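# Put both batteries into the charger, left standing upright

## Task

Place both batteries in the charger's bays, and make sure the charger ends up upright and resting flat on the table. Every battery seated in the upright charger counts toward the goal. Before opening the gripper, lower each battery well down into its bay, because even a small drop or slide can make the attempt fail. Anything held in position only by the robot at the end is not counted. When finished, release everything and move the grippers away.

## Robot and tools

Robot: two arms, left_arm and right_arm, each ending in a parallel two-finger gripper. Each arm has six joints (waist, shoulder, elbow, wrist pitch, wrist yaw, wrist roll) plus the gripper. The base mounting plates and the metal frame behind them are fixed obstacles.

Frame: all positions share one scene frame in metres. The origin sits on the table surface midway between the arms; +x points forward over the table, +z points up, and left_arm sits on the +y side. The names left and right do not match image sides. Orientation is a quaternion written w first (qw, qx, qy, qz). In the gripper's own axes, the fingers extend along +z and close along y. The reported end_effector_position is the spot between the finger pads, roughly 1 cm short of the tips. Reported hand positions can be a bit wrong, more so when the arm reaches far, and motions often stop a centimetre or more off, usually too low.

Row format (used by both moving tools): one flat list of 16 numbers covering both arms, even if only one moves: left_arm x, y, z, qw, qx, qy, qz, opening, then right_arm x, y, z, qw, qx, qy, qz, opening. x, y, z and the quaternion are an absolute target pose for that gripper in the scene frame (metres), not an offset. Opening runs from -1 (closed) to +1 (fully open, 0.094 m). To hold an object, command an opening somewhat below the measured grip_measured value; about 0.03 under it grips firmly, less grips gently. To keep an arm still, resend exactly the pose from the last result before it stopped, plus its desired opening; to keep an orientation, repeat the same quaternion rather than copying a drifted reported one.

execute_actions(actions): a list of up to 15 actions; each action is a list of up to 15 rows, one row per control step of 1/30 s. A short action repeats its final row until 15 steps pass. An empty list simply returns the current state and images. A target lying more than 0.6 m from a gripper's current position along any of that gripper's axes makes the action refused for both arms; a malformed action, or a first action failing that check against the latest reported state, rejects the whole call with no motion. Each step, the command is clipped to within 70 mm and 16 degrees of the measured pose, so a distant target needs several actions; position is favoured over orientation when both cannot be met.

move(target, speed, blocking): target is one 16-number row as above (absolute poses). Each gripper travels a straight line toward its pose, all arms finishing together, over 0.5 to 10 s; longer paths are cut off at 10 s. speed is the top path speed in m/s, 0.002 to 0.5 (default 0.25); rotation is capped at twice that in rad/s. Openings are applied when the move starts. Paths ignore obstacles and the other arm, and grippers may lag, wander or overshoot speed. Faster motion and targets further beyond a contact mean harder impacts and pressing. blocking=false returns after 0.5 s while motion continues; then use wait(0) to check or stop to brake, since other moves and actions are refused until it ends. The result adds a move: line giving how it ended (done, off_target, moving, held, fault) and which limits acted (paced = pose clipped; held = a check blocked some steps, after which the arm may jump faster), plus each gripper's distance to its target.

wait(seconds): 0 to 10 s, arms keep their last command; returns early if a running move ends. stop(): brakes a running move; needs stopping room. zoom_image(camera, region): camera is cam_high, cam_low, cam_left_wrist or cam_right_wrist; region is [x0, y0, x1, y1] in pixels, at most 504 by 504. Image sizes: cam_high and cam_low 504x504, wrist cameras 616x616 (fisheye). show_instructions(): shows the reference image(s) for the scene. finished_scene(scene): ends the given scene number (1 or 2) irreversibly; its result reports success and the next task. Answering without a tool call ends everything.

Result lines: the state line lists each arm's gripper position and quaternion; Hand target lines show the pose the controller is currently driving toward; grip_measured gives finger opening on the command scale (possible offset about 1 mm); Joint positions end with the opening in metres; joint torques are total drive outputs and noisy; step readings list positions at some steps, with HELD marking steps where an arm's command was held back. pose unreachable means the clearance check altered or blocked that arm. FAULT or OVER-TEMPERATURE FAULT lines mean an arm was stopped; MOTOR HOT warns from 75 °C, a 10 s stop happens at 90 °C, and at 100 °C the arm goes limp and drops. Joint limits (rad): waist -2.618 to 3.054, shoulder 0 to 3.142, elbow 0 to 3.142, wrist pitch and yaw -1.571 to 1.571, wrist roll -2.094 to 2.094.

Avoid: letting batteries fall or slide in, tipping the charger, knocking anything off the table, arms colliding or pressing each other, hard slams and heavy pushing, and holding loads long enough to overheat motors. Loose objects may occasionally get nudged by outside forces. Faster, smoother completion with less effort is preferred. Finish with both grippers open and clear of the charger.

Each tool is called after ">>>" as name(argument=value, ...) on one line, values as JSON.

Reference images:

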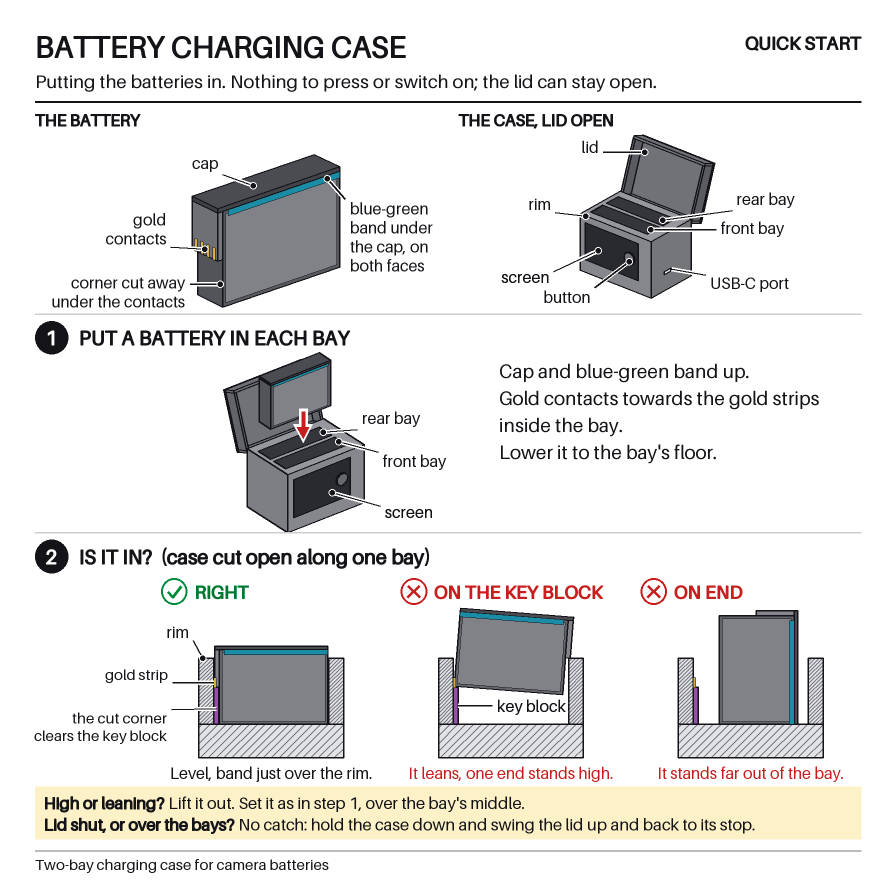

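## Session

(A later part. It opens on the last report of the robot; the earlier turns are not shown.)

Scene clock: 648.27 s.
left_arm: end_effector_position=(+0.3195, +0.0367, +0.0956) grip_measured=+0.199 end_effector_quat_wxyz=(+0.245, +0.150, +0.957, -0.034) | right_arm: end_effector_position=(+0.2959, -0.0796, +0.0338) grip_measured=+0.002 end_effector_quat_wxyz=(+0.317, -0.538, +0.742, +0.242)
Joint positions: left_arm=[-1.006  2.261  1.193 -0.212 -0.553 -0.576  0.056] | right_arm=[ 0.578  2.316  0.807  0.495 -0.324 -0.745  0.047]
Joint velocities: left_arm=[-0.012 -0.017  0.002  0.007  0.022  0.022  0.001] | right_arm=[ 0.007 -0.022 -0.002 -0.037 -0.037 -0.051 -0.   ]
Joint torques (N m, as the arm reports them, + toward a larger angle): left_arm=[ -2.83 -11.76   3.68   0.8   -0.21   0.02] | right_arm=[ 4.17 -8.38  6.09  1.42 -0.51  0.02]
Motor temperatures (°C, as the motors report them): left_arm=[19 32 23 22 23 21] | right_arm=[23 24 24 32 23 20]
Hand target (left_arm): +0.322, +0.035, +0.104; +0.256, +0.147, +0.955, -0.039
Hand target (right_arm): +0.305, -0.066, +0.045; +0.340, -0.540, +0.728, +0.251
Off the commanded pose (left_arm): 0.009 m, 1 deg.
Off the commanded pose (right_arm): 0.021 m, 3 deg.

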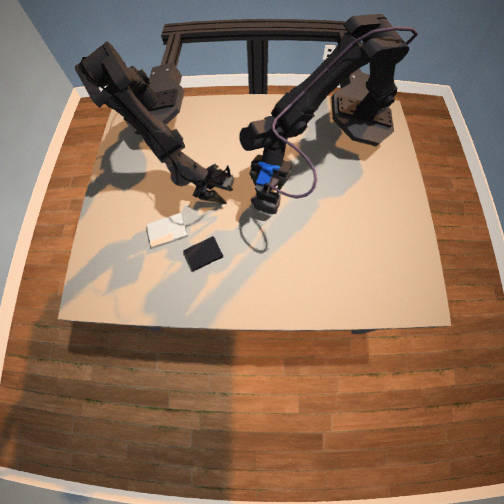

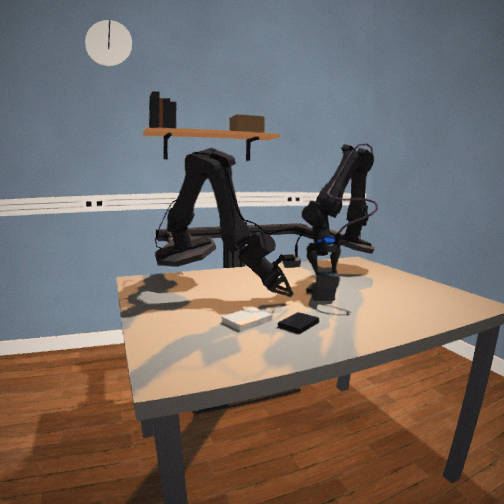

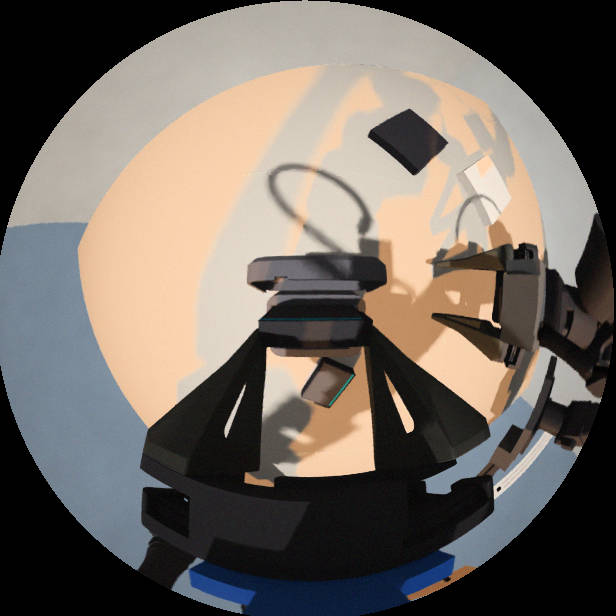

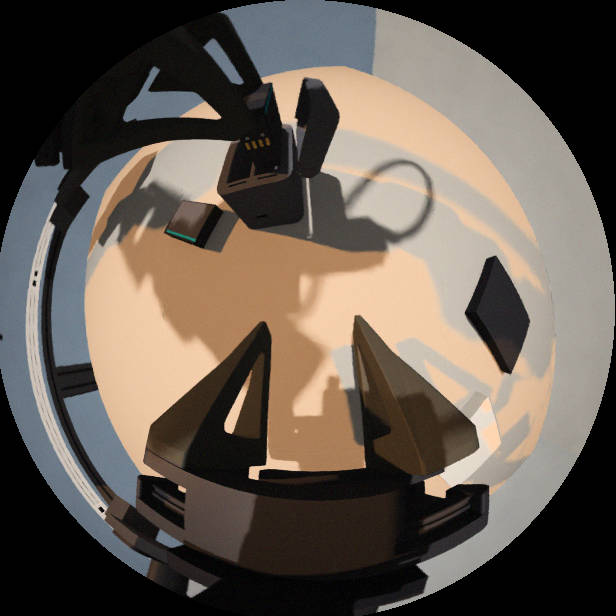

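>>> execute_actions(actions=[[[0.334,0.025,0.104,0.2558,0.147,0.9547,-0.0394,0.17,0.305,-0.065,0.045,0.340,-0.539,0.728,0.251,0.0],[0.334,0.025,0.104,0.2558,0.147,0.9547,-0.0394,0.17,0.305,-0.065,0.045,0.340,-0.539,0.728,0.251,0.0],[0.3235,0.034,0.104,0.2558,0.147,0.9547,-0.0394,0.17,0.305,-0.065,0.045,0.340,-0.539,0.728,0.251,0.0]]])

>>> zoom_image(camera="cam_right_wrist", region=[220,60,380,220])

Scene clock: 652.03 s.
left_arm: end_effector_position=(+0.3215, +0.0337, +0.0958) grip_measured=+0.199 end_effector_quat_wxyz=(+0.246, +0.151, +0.957, -0.035) | right_arm: end_effector_position=(+0.2959, -0.0796, +0.0338) grip_measured=+0.002 end_effector_quat_wxyz=(+0.317, -0.538, +0.742, +0.242)
Joint positions: left_arm=[-1.006  2.269  1.207 -0.213 -0.553 -0.572  0.056] | right_arm=[ 0.578  2.316  0.807  0.495 -0.324 -0.745  0.047]
Joint velocities: left_arm=[-0.002 -0.017  0.002  0.007 -0.037 -0.007 -0.001] | right_arm=[-0.007  0.002 -0.002 -0.007 -0.022 -0.037  0.   ]
Joint torques (N m, as the arm reports them, + toward a larger angle): left_arm=[ -2.74 -12.1    3.28   0.78  -0.23   0.05] | right_arm=[ 4.19 -8.5   6.23  1.39 -0.5   0.05]
Motor temperatures (°C, as the motors report them): left_arm=[19 32 23 22 23 21] | right_arm=[23 24 24 32 23 20]
Hand target (left_arm): +0.324, +0.034, +0.104; +0.256, +0.147, +0.955, -0.040
Hand target (right_arm): +0.305, -0.066, +0.045; +0.340, -0.540, +0.728, +0.251
Off the commanded pose (left_arm): 0.008 m, 1 deg.
Off the commanded pose (right_arm): 0.021 m, 3 deg.
Step readings (end_effector_position):
0: left_arm (+0.3195, +0.0367, +0.0956) | right_arm (+0.2959, -0.0796, +0.0338)
1: left_arm (+0.3197, +0.0363, +0.0956) | right_arm (+0.2959, -0.0796, +0.0338)
2: left_arm (+0.3205, +0.0351, +0.0953) | right_arm (+0.2959, -0.0796, +0.0338)
4: left_arm (+0.3214, +0.0339, +0.0958) | right_arm (+0.2959, -0.0796, +0.0338)
8: left_arm (+0.3215, +0.0337, +0.0958) | right_arm (+0.2959, -0.0796, +0.0338)
15: end_effector_position above

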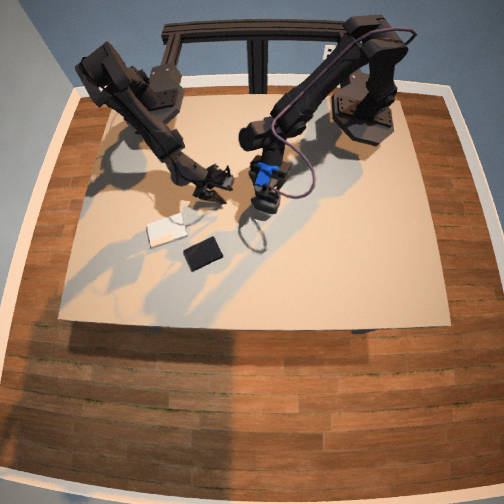

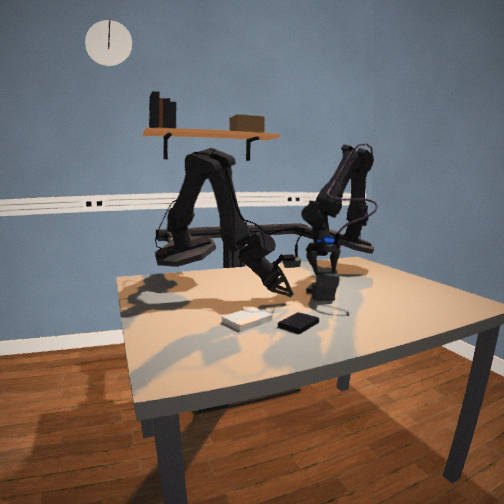

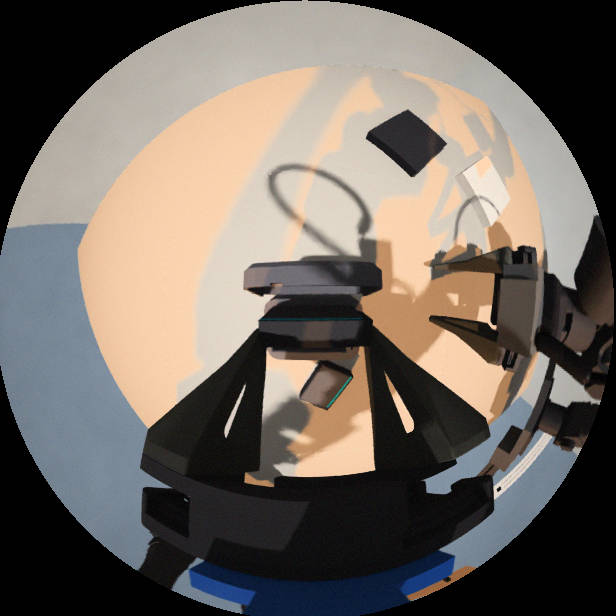

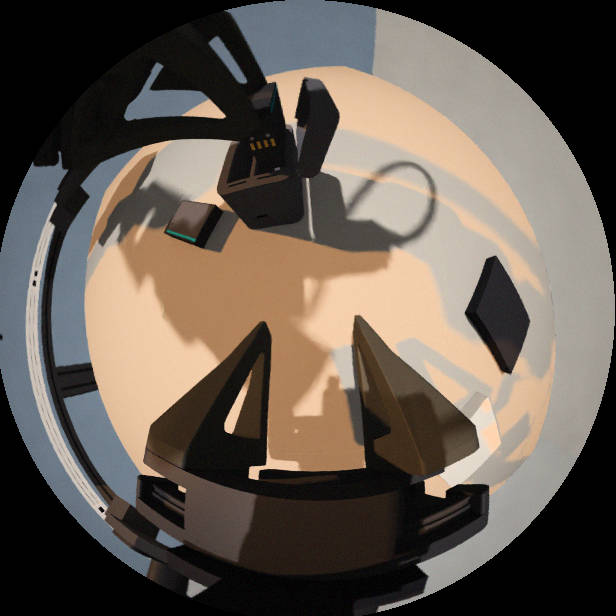

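Region (220, 60, 380, 220) of cam_right_wrist's 616x616 image, scaled by 3.150, with more detail than that image has.

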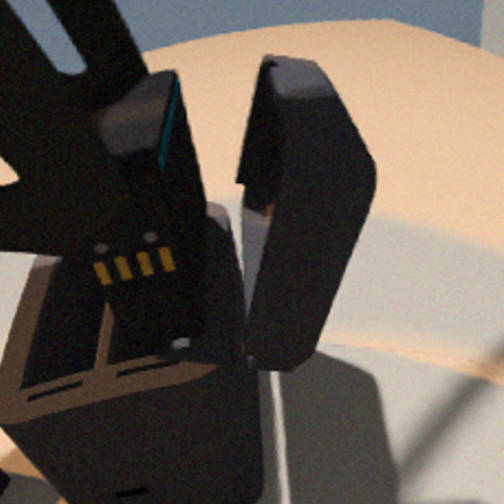

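>>> zoom_image(camera="cam_left_wrist", region=[220,210,420,400])

Region (220, 210, 420, 400) of cam_left_wrist's 616x616 image, scaled by 2.520, with more detail than that image has; it fills the top 479 rows of this view, and the rest is white.

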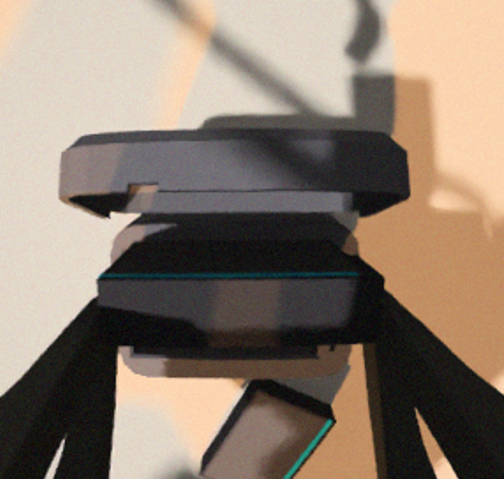

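>>> execute_actions(actions=[[[0.3315,0.046,0.104,0.2558,0.147,0.9547,-0.0394,0.17,0.305,-0.065,0.045,0.340,-0.539,0.728,0.251,0.0],[0.3228,0.0353,0.104,0.2558,0.147,0.9547,-0.0394,0.17,0.305,-0.065,0.045,0.340,-0.539,0.728,0.251,0.0]]])

>>> zoom_image(camera="cam_left_wrist", region=[220,210,420,400])

>>> zoom_image(camera="cam_right_wrist", region=[220,60,380,220])

Scene clock: 659.03 s.
left_arm: end_effector_position=(+0.3212, +0.0365, +0.0950) grip_measured=+0.199 end_effector_quat_wxyz=(+0.245, +0.152, +0.957, -0.035) | right_arm: end_effector_position=(+0.2959, -0.0796, +0.0338) grip_measured=+0.002 end_effector_quat_wxyz=(+0.317, -0.538, +0.742, +0.242)
Joint positions: left_arm=[-1.002  2.264  1.195 -0.208 -0.552 -0.567  0.056] | right_arm=[ 0.578  2.316  0.807  0.495 -0.324 -0.745  0.047]
Joint velocities: left_arm=[ 0.012  0.017 -0.002 -0.007  0.007  0.007  0.001] | right_arm=[-0.017 -0.007  0.002 -0.022 -0.066  0.022 -0.001]
Joint torques (N m, as the arm reports them, + toward a larger angle): left_arm=[ -3.   -11.94   3.43   0.79  -0.22  -0.04] | right_arm=[ 4.12 -8.4   6.27  1.38 -0.52  0.05]
Motor temperatures (°C, as the motors report them): left_arm=[19 32 23 22 23 21] | right_arm=[23 24 24 32 23 20]
Hand target (left_arm): +0.323, +0.035, +0.104; +0.256, +0.147, +0.955, -0.040
Hand target (right_arm): +0.305, -0.066, +0.045; +0.340, -0.540, +0.728, +0.251
Off the commanded pose (left_arm): 0.009 m, 1 deg.
Off the commanded pose (right_arm): 0.021 m, 3 deg.
Step readings (end_effector_position):
0: left_arm (+0.3215, +0.0337, +0.0958) | right_arm (+0.2959, -0.0796, +0.0338)
1: left_arm (+0.3218, +0.0343, +0.0958) | right_arm (+0.2959, -0.0796, +0.0338)
2: left_arm (+0.3214, +0.0356, +0.0955) | right_arm (+0.2959, -0.0796, +0.0338)
4: left_arm (+0.3212, +0.0365, +0.0950) | right_arm (+0.2959, -0.0796, +0.0338)
8: left_arm (+0.3212, +0.0365, +0.0950) | right_arm (+0.2959, -0.0796, +0.0338)
15: end_effector_position above

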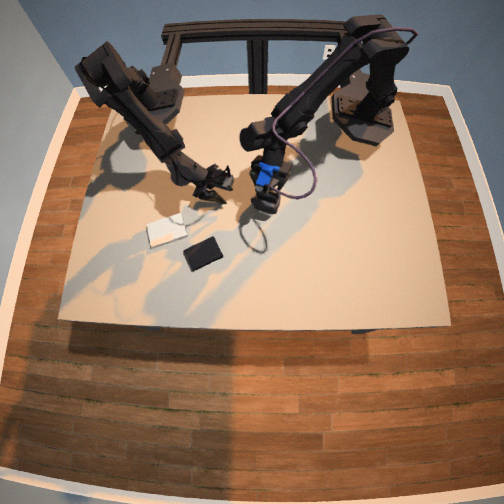

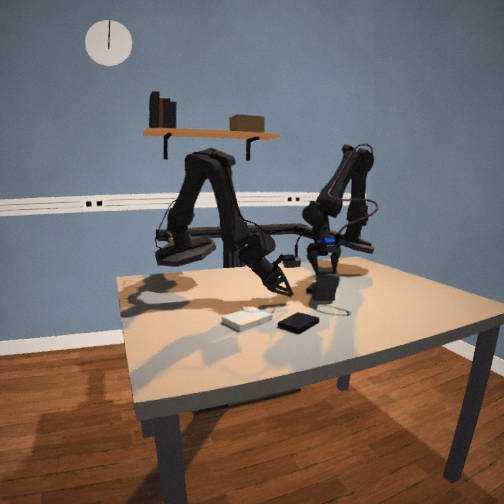

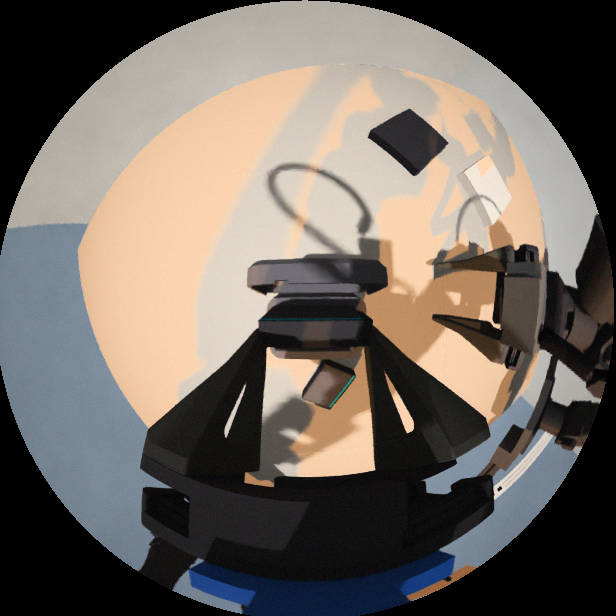

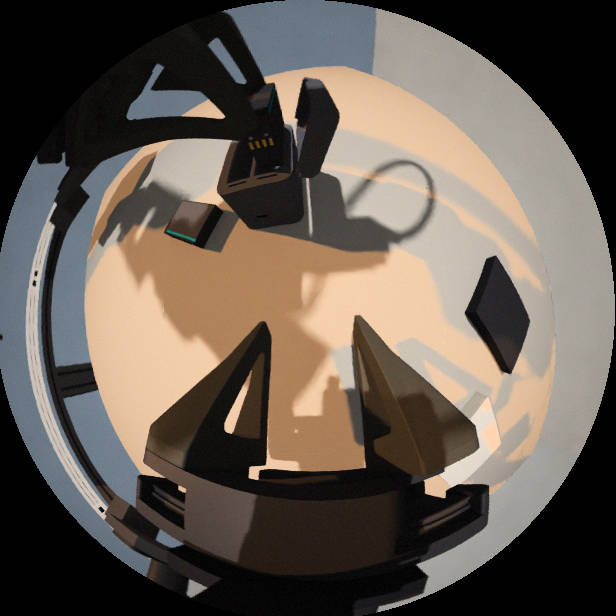

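Region (220, 210, 420, 400) of cam_left_wrist's 616x616 image, scaled by 2.520, with more detail than that image has; it fills the top 479 rows of this view, and the rest is white.

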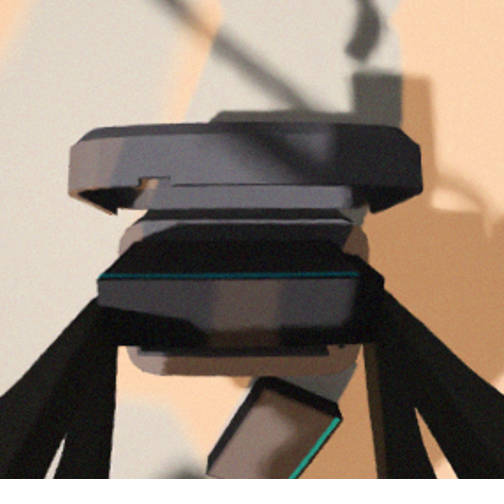

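Region (220, 60, 380, 220) of cam_right_wrist's 616x616 image, scaled by 3.150, with more detail than that image has.

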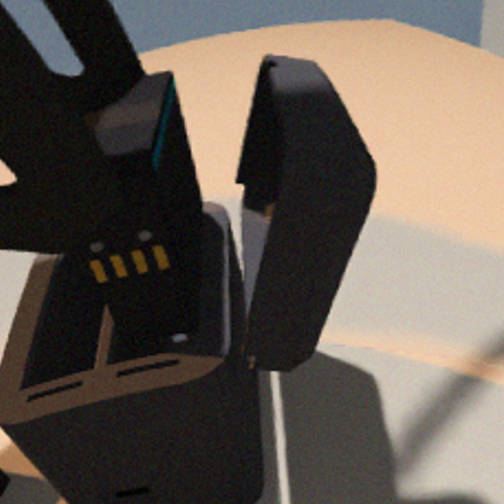

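>>> execute_actions(actions=[[[0.3355,0.0245,0.106,0.2558,0.147,0.9547,-0.0394,0.17,0.305,-0.065,0.045,0.340,-0.539,0.728,0.251,0.0],[0.3355,0.0245,0.106,0.2558,0.147,0.9547,-0.0394,0.17,0.305,-0.065,0.045,0.340,-0.539,0.728,0.251,0.0],[0.325,0.0338,0.105,0.2558,0.147,0.9547,-0.0394,0.17,0.305,-0.065,0.045,0.340,-0.539,0.728,0.251,0.0]]])

>>> zoom_image(camera="cam_left_wrist", region=[220,210,420,400])

>>> zoom_image(camera="cam_right_wrist", region=[220,60,380,220])

Scene clock: 665.70 s.
left_arm: end_effector_position=(+0.3230, +0.0338, +0.0959) grip_measured=+0.199 end_effector_quat_wxyz=(+0.246, +0.152, +0.957, -0.035) | right_arm: end_effector_position=(+0.2959, -0.0796, +0.0338) grip_measured=+0.002 end_effector_quat_wxyz=(+0.317, -0.538, +0.742, +0.242)
Joint positions: left_arm=[-1.002  2.27   1.211 -0.215 -0.551 -0.565  0.056] | right_arm=[ 0.578  2.316  0.807  0.495 -0.324 -0.745  0.047]
Joint velocities: left_arm=[ 0.002 -0.017 -0.012  0.007  0.037 -0.022  0.   ] | right_arm=[ 0.007  0.002  0.007 -0.022 -0.066 -0.037 -0.   ]
Joint torques (N m, as the arm reports them, + toward a larger angle): left_arm=[ -2.92 -12.2    3.4    0.77  -0.2   -0.04] | right_arm=[ 4.18 -8.33  6.14  1.39 -0.48  0.04]
Motor temperatures (°C, as the motors report them): left_arm=[19 32 23 22 23 21] | right_arm=[23 24 24 32 23 20]
Hand target (left_arm): +0.325, +0.034, +0.105; +0.255, +0.147, +0.955, -0.040
Hand target (right_arm): +0.305, -0.066, +0.045; +0.340, -0.540, +0.728, +0.251
Off the commanded pose (left_arm): 0.009 m, 1 deg.
Off the commanded pose (right_arm): 0.021 m, 3 deg.
Step readings (end_effector_position):
0: left_arm (+0.3212, +0.0365, +0.0950) | right_arm (+0.2959, -0.0796, +0.0338)
1: left_arm (+0.3214, +0.0362, +0.0951) | right_arm (+0.2959, -0.0796, +0.0338)
2: left_arm (+0.3220, +0.0352, +0.0950) | right_arm (+0.2959, -0.0796, +0.0338)
4: left_arm (+0.3230, +0.0338, +0.0959) | right_arm (+0.2959, -0.0796, +0.0338)
8: left_arm (+0.3230, +0.0338, +0.0959) | right_arm (+0.2959, -0.0796, +0.0338)
15: end_effector_position above

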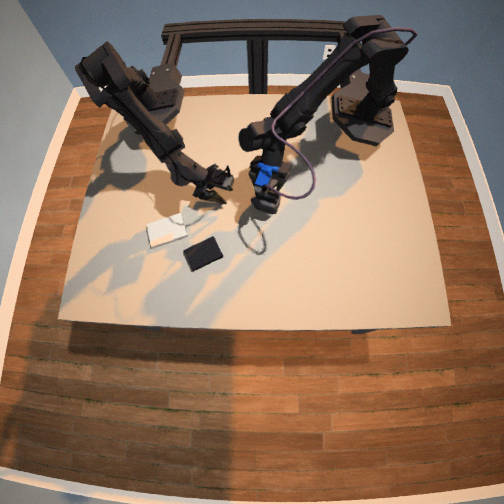

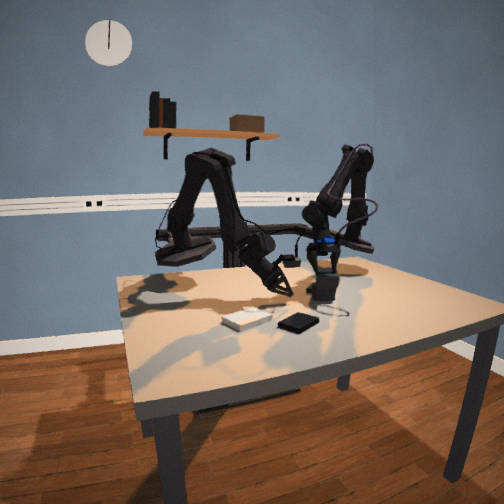

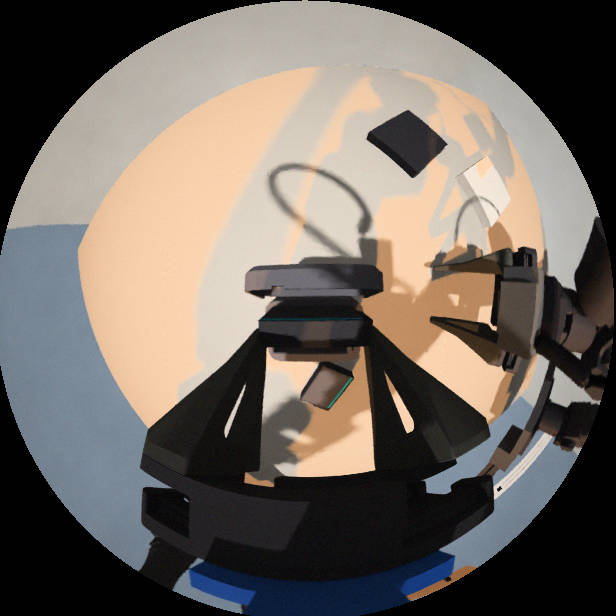

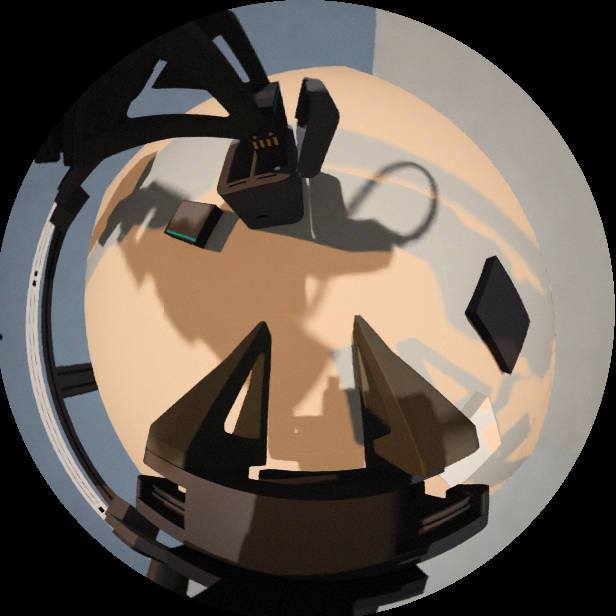

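Region (220, 210, 420, 400) of cam_left_wrist's 616x616 image, scaled by 2.520, with more detail than that image has; it fills the top 479 rows of this view, and the rest is white.

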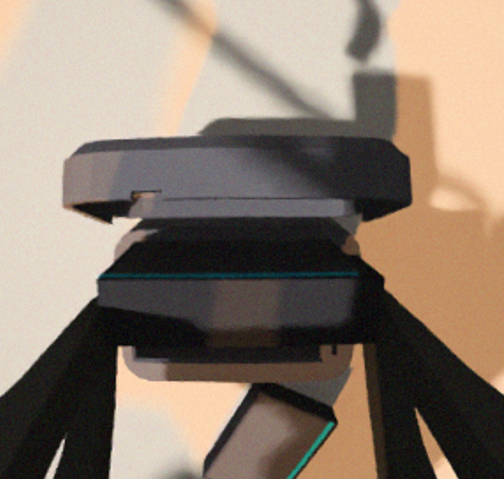

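Region (220, 60, 380, 220) of cam_right_wrist's 616x616 image, scaled by 3.150, with more detail than that image has.

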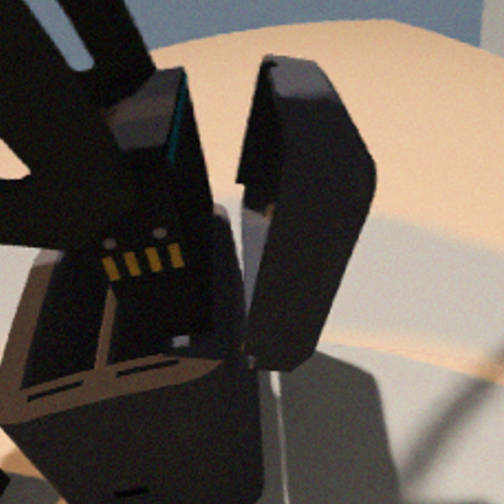

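>>> execute_actions(actions=[[[0.322,0.0355,0.084,0.2558,0.147,0.9547,-0.0394,0.17,0.305,-0.065,0.045,0.340,-0.539,0.728,0.251,0.0],[0.322,0.0355,0.084,0.2558,0.147,0.9547,-0.0394,0.17,0.305,-0.065,0.045,0.340,-0.539,0.728,0.251,0.0],[0.3235,0.0345,0.097,0.2558,0.147,0.9547,-0.0394,0.17,0.305,-0.065,0.045,0.340,-0.539,0.728,0.251,0.0]]])

>>> zoom_image(camera="cam_right_wrist", region=[220,60,380,220])

Scene clock: 672.10 s.
left_arm: end_effector_position=(+0.3218, +0.0340, +0.0928) grip_measured=+0.199 end_effector_quat_wxyz=(+0.248, +0.150, +0.956, -0.039) | right_arm: end_effector_position=(+0.2959, -0.0796, +0.0338) grip_measured=+0.002 end_effector_quat_wxyz=(+0.317, -0.538, +0.742, +0.242)
Joint positions: left_arm=[-1.002  2.272  1.192 -0.184 -0.55  -0.566  0.056] | right_arm=[ 0.578  2.316  0.807  0.495 -0.324 -0.745  0.047]
Joint velocities: left_arm=[-0.007  0.002 -0.022  0.051 -0.007 -0.022 -0.   ] | right_arm=[ 0.007  0.007 -0.012 -0.051  0.007  0.022  0.   ]
Joint torques (N m, as the arm reports them, + toward a larger angle): left_arm=[ -2.68 -11.01   3.5    0.79  -0.22  -0.01] | right_arm=[ 4.25 -8.3   6.1   1.42 -0.49  0.05]
Motor temperatures (°C, as the motors report them): left_arm=[19 32 23 22 23 21] | right_arm=[23 24 24 32 23 20]
Hand target (left_arm): +0.324, +0.035, +0.097; +0.256, +0.147, +0.955, -0.040
Hand target (right_arm): +0.305, -0.066, +0.045; +0.340, -0.540, +0.728, +0.251
Off the commanded pose (left_arm): 0.005 m, 1 deg.
Off the commanded pose (right_arm): 0.021 m, 3 deg.
Step readings (end_effector_position):
0: left_arm (+0.3230, +0.0338, +0.0959) | right_arm (+0.2959, -0.0796, +0.0338)
1: left_arm (+0.3230, +0.0335, +0.0952) | right_arm (+0.2959, -0.0796, +0.0338)
2: left_arm (+0.3230, +0.0331, +0.0943) | right_arm (+0.2959, -0.0796, +0.0338)
4: left_arm (+0.3217, +0.0342, +0.0927) | right_arm (+0.2959, -0.0796, +0.0338)
8: left_arm (+0.3218, +0.0340, +0.0928) | right_arm (+0.2959, -0.0796, +0.0338)
15: end_effector_position above

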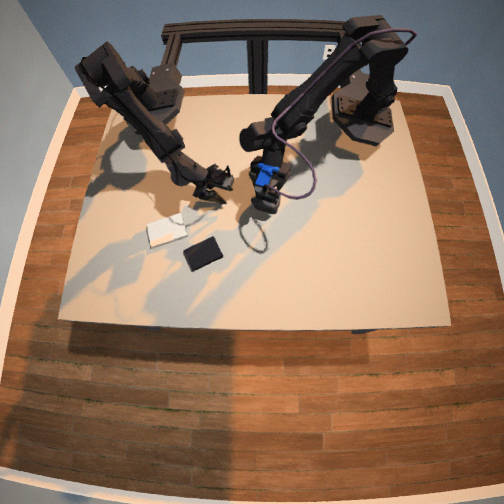

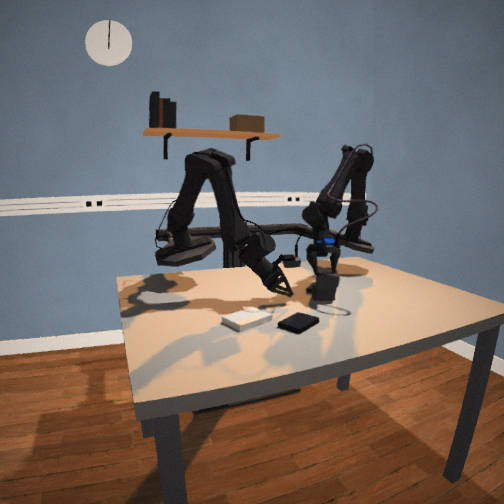

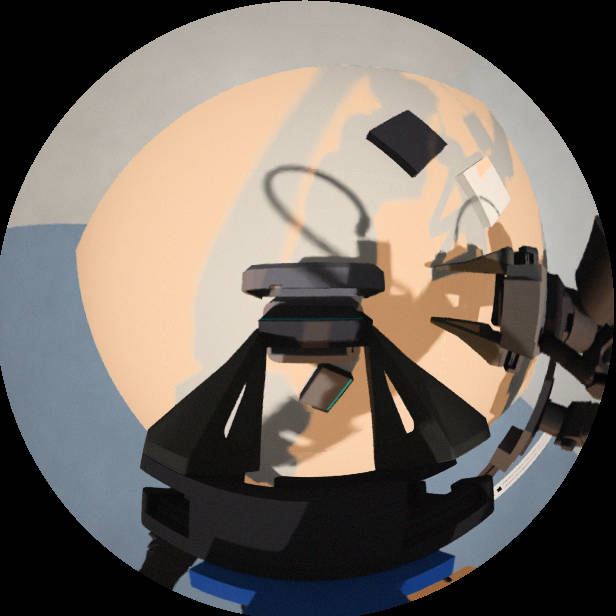

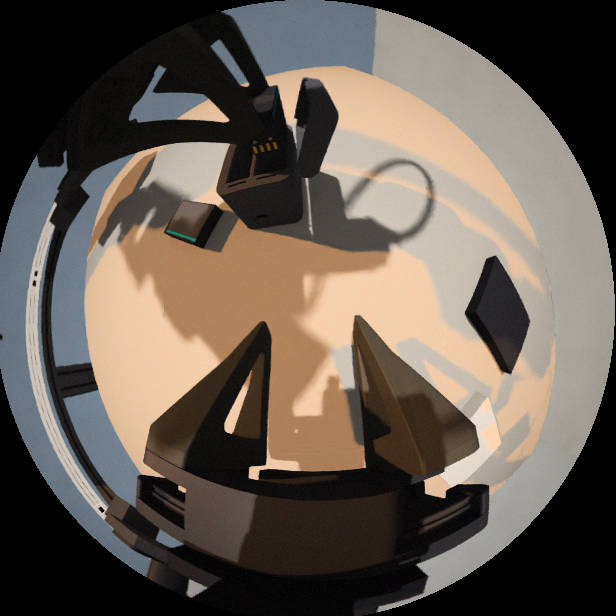

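Region (220, 60, 380, 220) of cam_right_wrist's 616x616 image, scaled by 3.150, with more detail than that image has.

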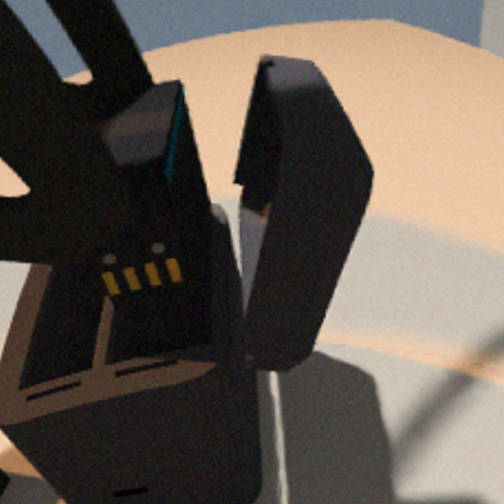

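>>> zoom_image(camera="cam_left_wrist", region=[220,210,420,400])

Region (220, 210, 420, 400) of cam_left_wrist's 616x616 image, scaled by 2.520, with more detail than that image has; it fills the top 479 rows of this view, and the rest is white.

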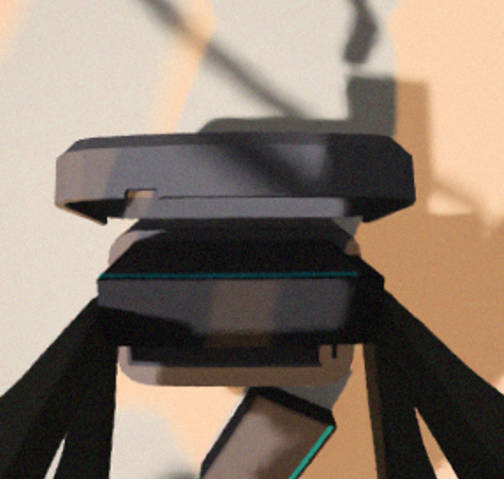

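>>> execute_actions(actions=[[[0.330,0.0435,0.099,0.2558,0.147,0.9547,-0.0394,0.17,0.305,-0.065,0.045,0.340,-0.539,0.728,0.251,0.0],[0.3235,0.0352,0.099,0.2558,0.147,0.9547,-0.0394,0.17,0.305,-0.065,0.045,0.340,-0.539,0.728,0.251,0.0]]])

>>> zoom_image(camera="cam_left_wrist", region=[220,210,420,400])

>>> zoom_image(camera="cam_right_wrist", region=[220,60,380,220])

Scene clock: 678.50 s.
left_arm: end_effector_position=(+0.3221, +0.0345, +0.0925) grip_measured=+0.199 end_effector_quat_wxyz=(+0.249, +0.151, +0.956, -0.039) | right_arm: end_effector_position=(+0.2959, -0.0796, +0.0338) grip_measured=+0.002 end_effector_quat_wxyz=(+0.317, -0.538, +0.742, +0.242)
Joint positions: left_arm=[-1.001  2.271  1.189 -0.18  -0.55  -0.562  0.056] | right_arm=[ 0.578  2.316  0.807  0.495 -0.324 -0.745  0.047]
Joint velocities: left_arm=[-0.017 -0.007 -0.012  0.007 -0.066 -0.037  0.001] | right_arm=[-0.017  0.012 -0.002 -0.007  0.066 -0.007 -0.   ]
Joint torques (N m, as the arm reports them, + toward a larger angle): left_arm=[ -2.87 -11.54   3.68   0.71  -0.2   -0.05] | right_arm=[ 4.26 -8.37  6.17  1.38 -0.52  0.06]
Motor temperatures (°C, as the motors report them): left_arm=[19 32 23 22 23 21] | right_arm=[23 24 24 32 23 20]
Hand target (left_arm): +0.324, +0.035, +0.099; +0.256, +0.147, +0.955, -0.040
Hand target (right_arm): +0.305, -0.066, +0.045; +0.340, -0.540, +0.728, +0.251
Off the commanded pose (left_arm): 0.007 m, 1 deg.
Off the commanded pose (right_arm): 0.021 m, 3 deg.
Step readings (end_effector_position):
0: left_arm (+0.3218, +0.0340, +0.0928) | right_arm (+0.2959, -0.0796, +0.0338)
1: left_arm (+0.3221, +0.0345, +0.0925) | right_arm (+0.2959, -0.0796, +0.0338)
2: left_arm (+0.3219, +0.0344, +0.0925) | right_arm (+0.2959, -0.0796, +0.0338)
4: left_arm (+0.3221, +0.0345, +0.0925) | right_arm (+0.2959, -0.0796, +0.0338)
8: left_arm (+0.3221, +0.0345, +0.0925) | right_arm (+0.2959, -0.0796, +0.0338)
15: end_effector_position above

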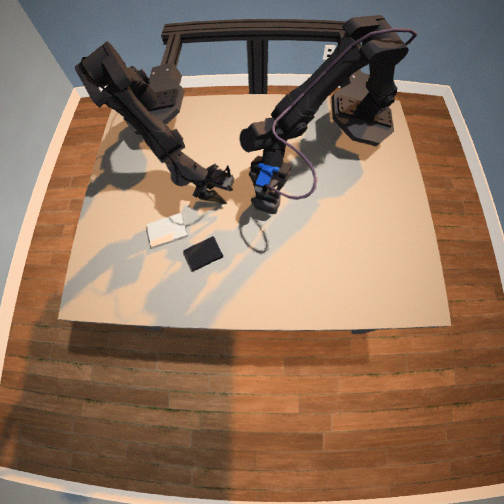

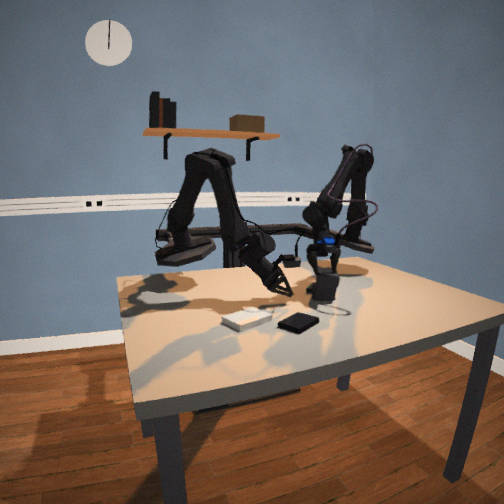

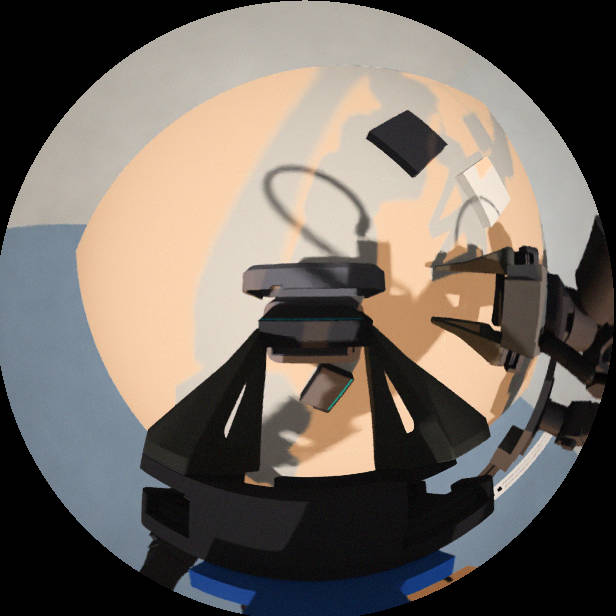

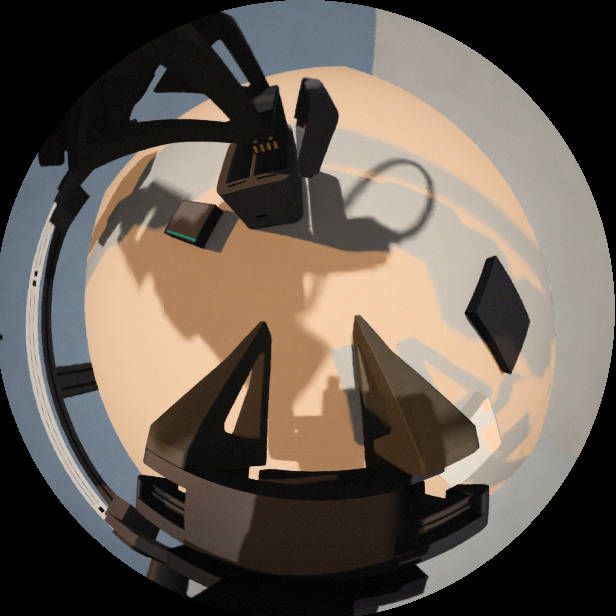

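Region (220, 210, 420, 400) of cam_left_wrist's 616x616 image, scaled by 2.520, with more detail than that image has; it fills the top 479 rows of this view, and the rest is white.

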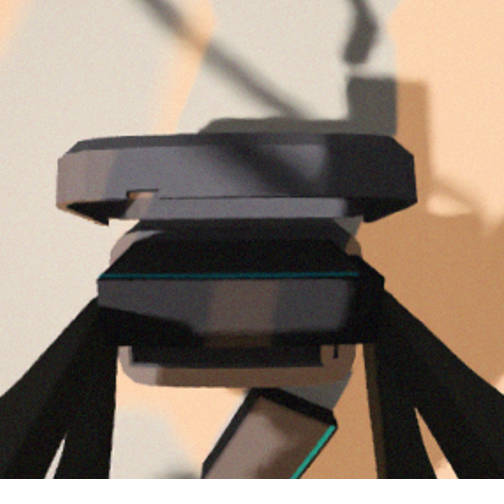

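Region (220, 60, 380, 220) of cam_right_wrist's 616x616 image, scaled by 3.150, with more detail than that image has.

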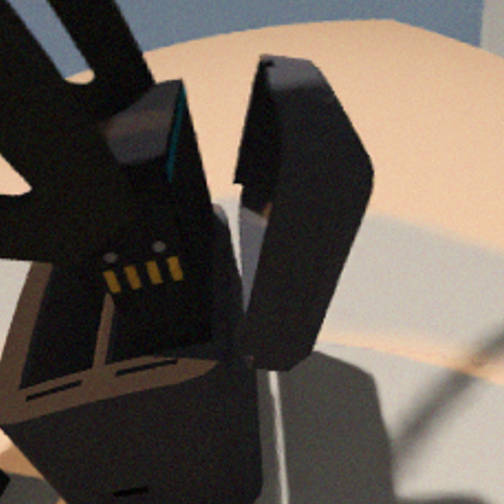

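>>> execute_actions(actions=[[[0.332,0.046,0.100,0.2558,0.147,0.9547,-0.0394,0.17,0.305,-0.065,0.045,0.340,-0.539,0.728,0.251,0.0],[0.3237,0.0355,0.100,0.2558,0.147,0.9547,-0.0394,0.17,0.305,-0.065,0.045,0.340,-0.539,0.728,0.251,0.0]]])

>>> zoom_image(camera="cam_left_wrist", region=[220,210,420,400])

>>> zoom_image(camera="cam_right_wrist", region=[220,60,380,220])

Scene clock: 682.33 s.
left_arm: end_effector_position=(+0.3227, +0.0358, +0.0924) grip_measured=+0.199 end_effector_quat_wxyz=(+0.249, +0.150, +0.956, -0.039) | right_arm: end_effector_position=(+0.2959, -0.0796, +0.0338) grip_measured=+0.002 end_effector_quat_wxyz=(+0.317, -0.538, +0.742, +0.242)
Joint positions: left_arm=[-0.998  2.268  1.185 -0.178 -0.55  -0.561  0.056] | right_arm=[ 0.578  2.316  0.807  0.495 -0.324 -0.745  0.047]
Joint velocities: left_arm=[-0.002  0.002 -0.007 -0.11   0.007 -0.007 -0.   ] | right_arm=[-0.007 -0.002 -0.022  0.037 -0.037  0.066  0.001]
Joint torques (N m, as the arm reports them, + toward a larger angle): left_arm=[ -3.09 -11.54   3.9    0.68  -0.24  -0.08] | right_arm=[ 4.31 -8.35  6.19  1.4  -0.5   0.04]
Motor temperatures (°C, as the motors report them): left_arm=[19 32 23 22 23 21] | right_arm=[23 24 24 32 23 20]
Hand target (left_arm): +0.324, +0.035, +0.100; +0.256, +0.147, +0.955, -0.039
Hand target (right_arm): +0.305, -0.066, +0.045; +0.340, -0.540, +0.728, +0.251
Off the commanded pose (left_arm): 0.008 m, 1 deg.
Off the commanded pose (right_arm): 0.021 m, 3 deg.
Step readings (end_effector_position):
0: left_arm (+0.3221, +0.0345, +0.0925) | right_arm (+0.2959, -0.0796, +0.0338)
1: left_arm (+0.3226, +0.0351, +0.0926) | right_arm (+0.2959, -0.0796, +0.0338)
2: left_arm (+0.3223, +0.0355, +0.0924) | right_arm (+0.2959, -0.0796, +0.0338)
4: left_arm (+0.3227, +0.0357, +0.0924) | right_arm (+0.2959, -0.0796, +0.0338)
8: left_arm (+0.3227, +0.0358, +0.0924) | right_arm (+0.2959, -0.0796, +0.0338)
15: end_effector_position above

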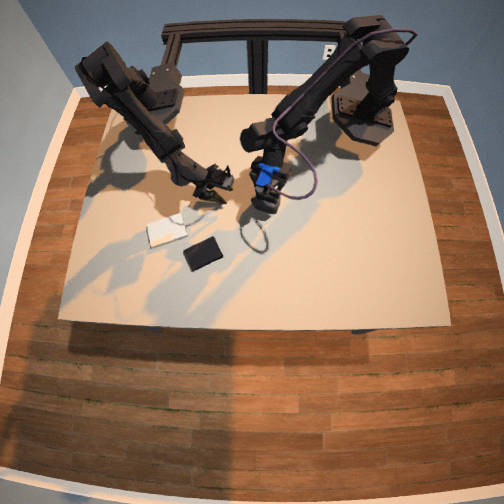

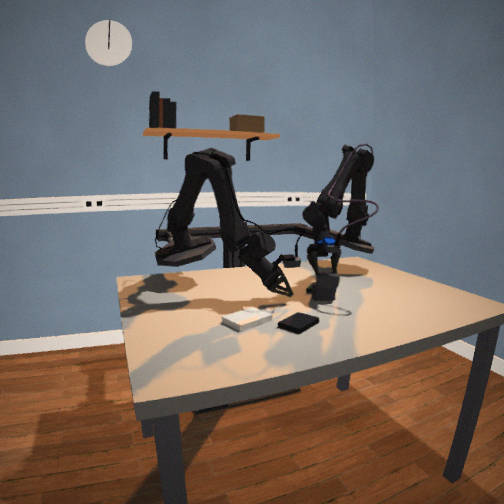

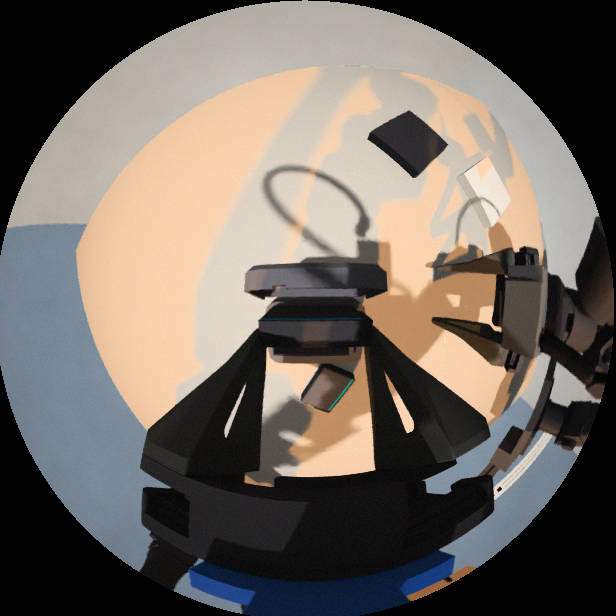

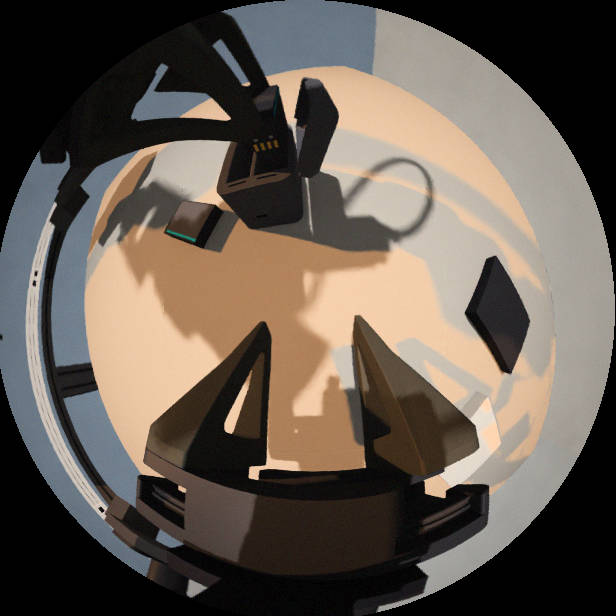

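Region (220, 210, 420, 400) of cam_left_wrist's 616x616 image, scaled by 2.520, with more detail than that image has; it fills the top 479 rows of this view, and the rest is white.

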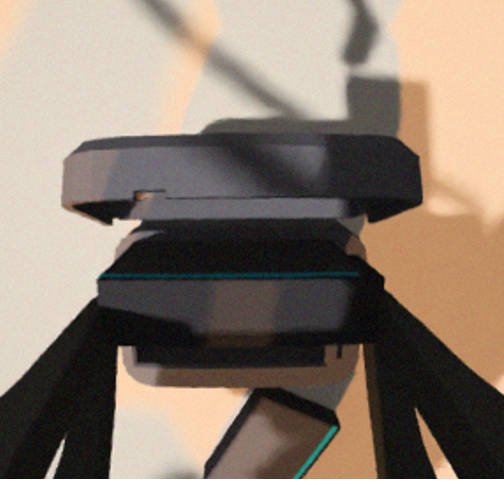

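Region (220, 60, 380, 220) of cam_right_wrist's 616x616 image, scaled by 3.150, with more detail than that image has.

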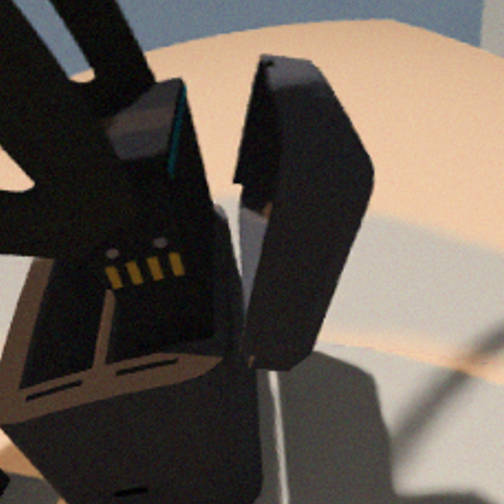

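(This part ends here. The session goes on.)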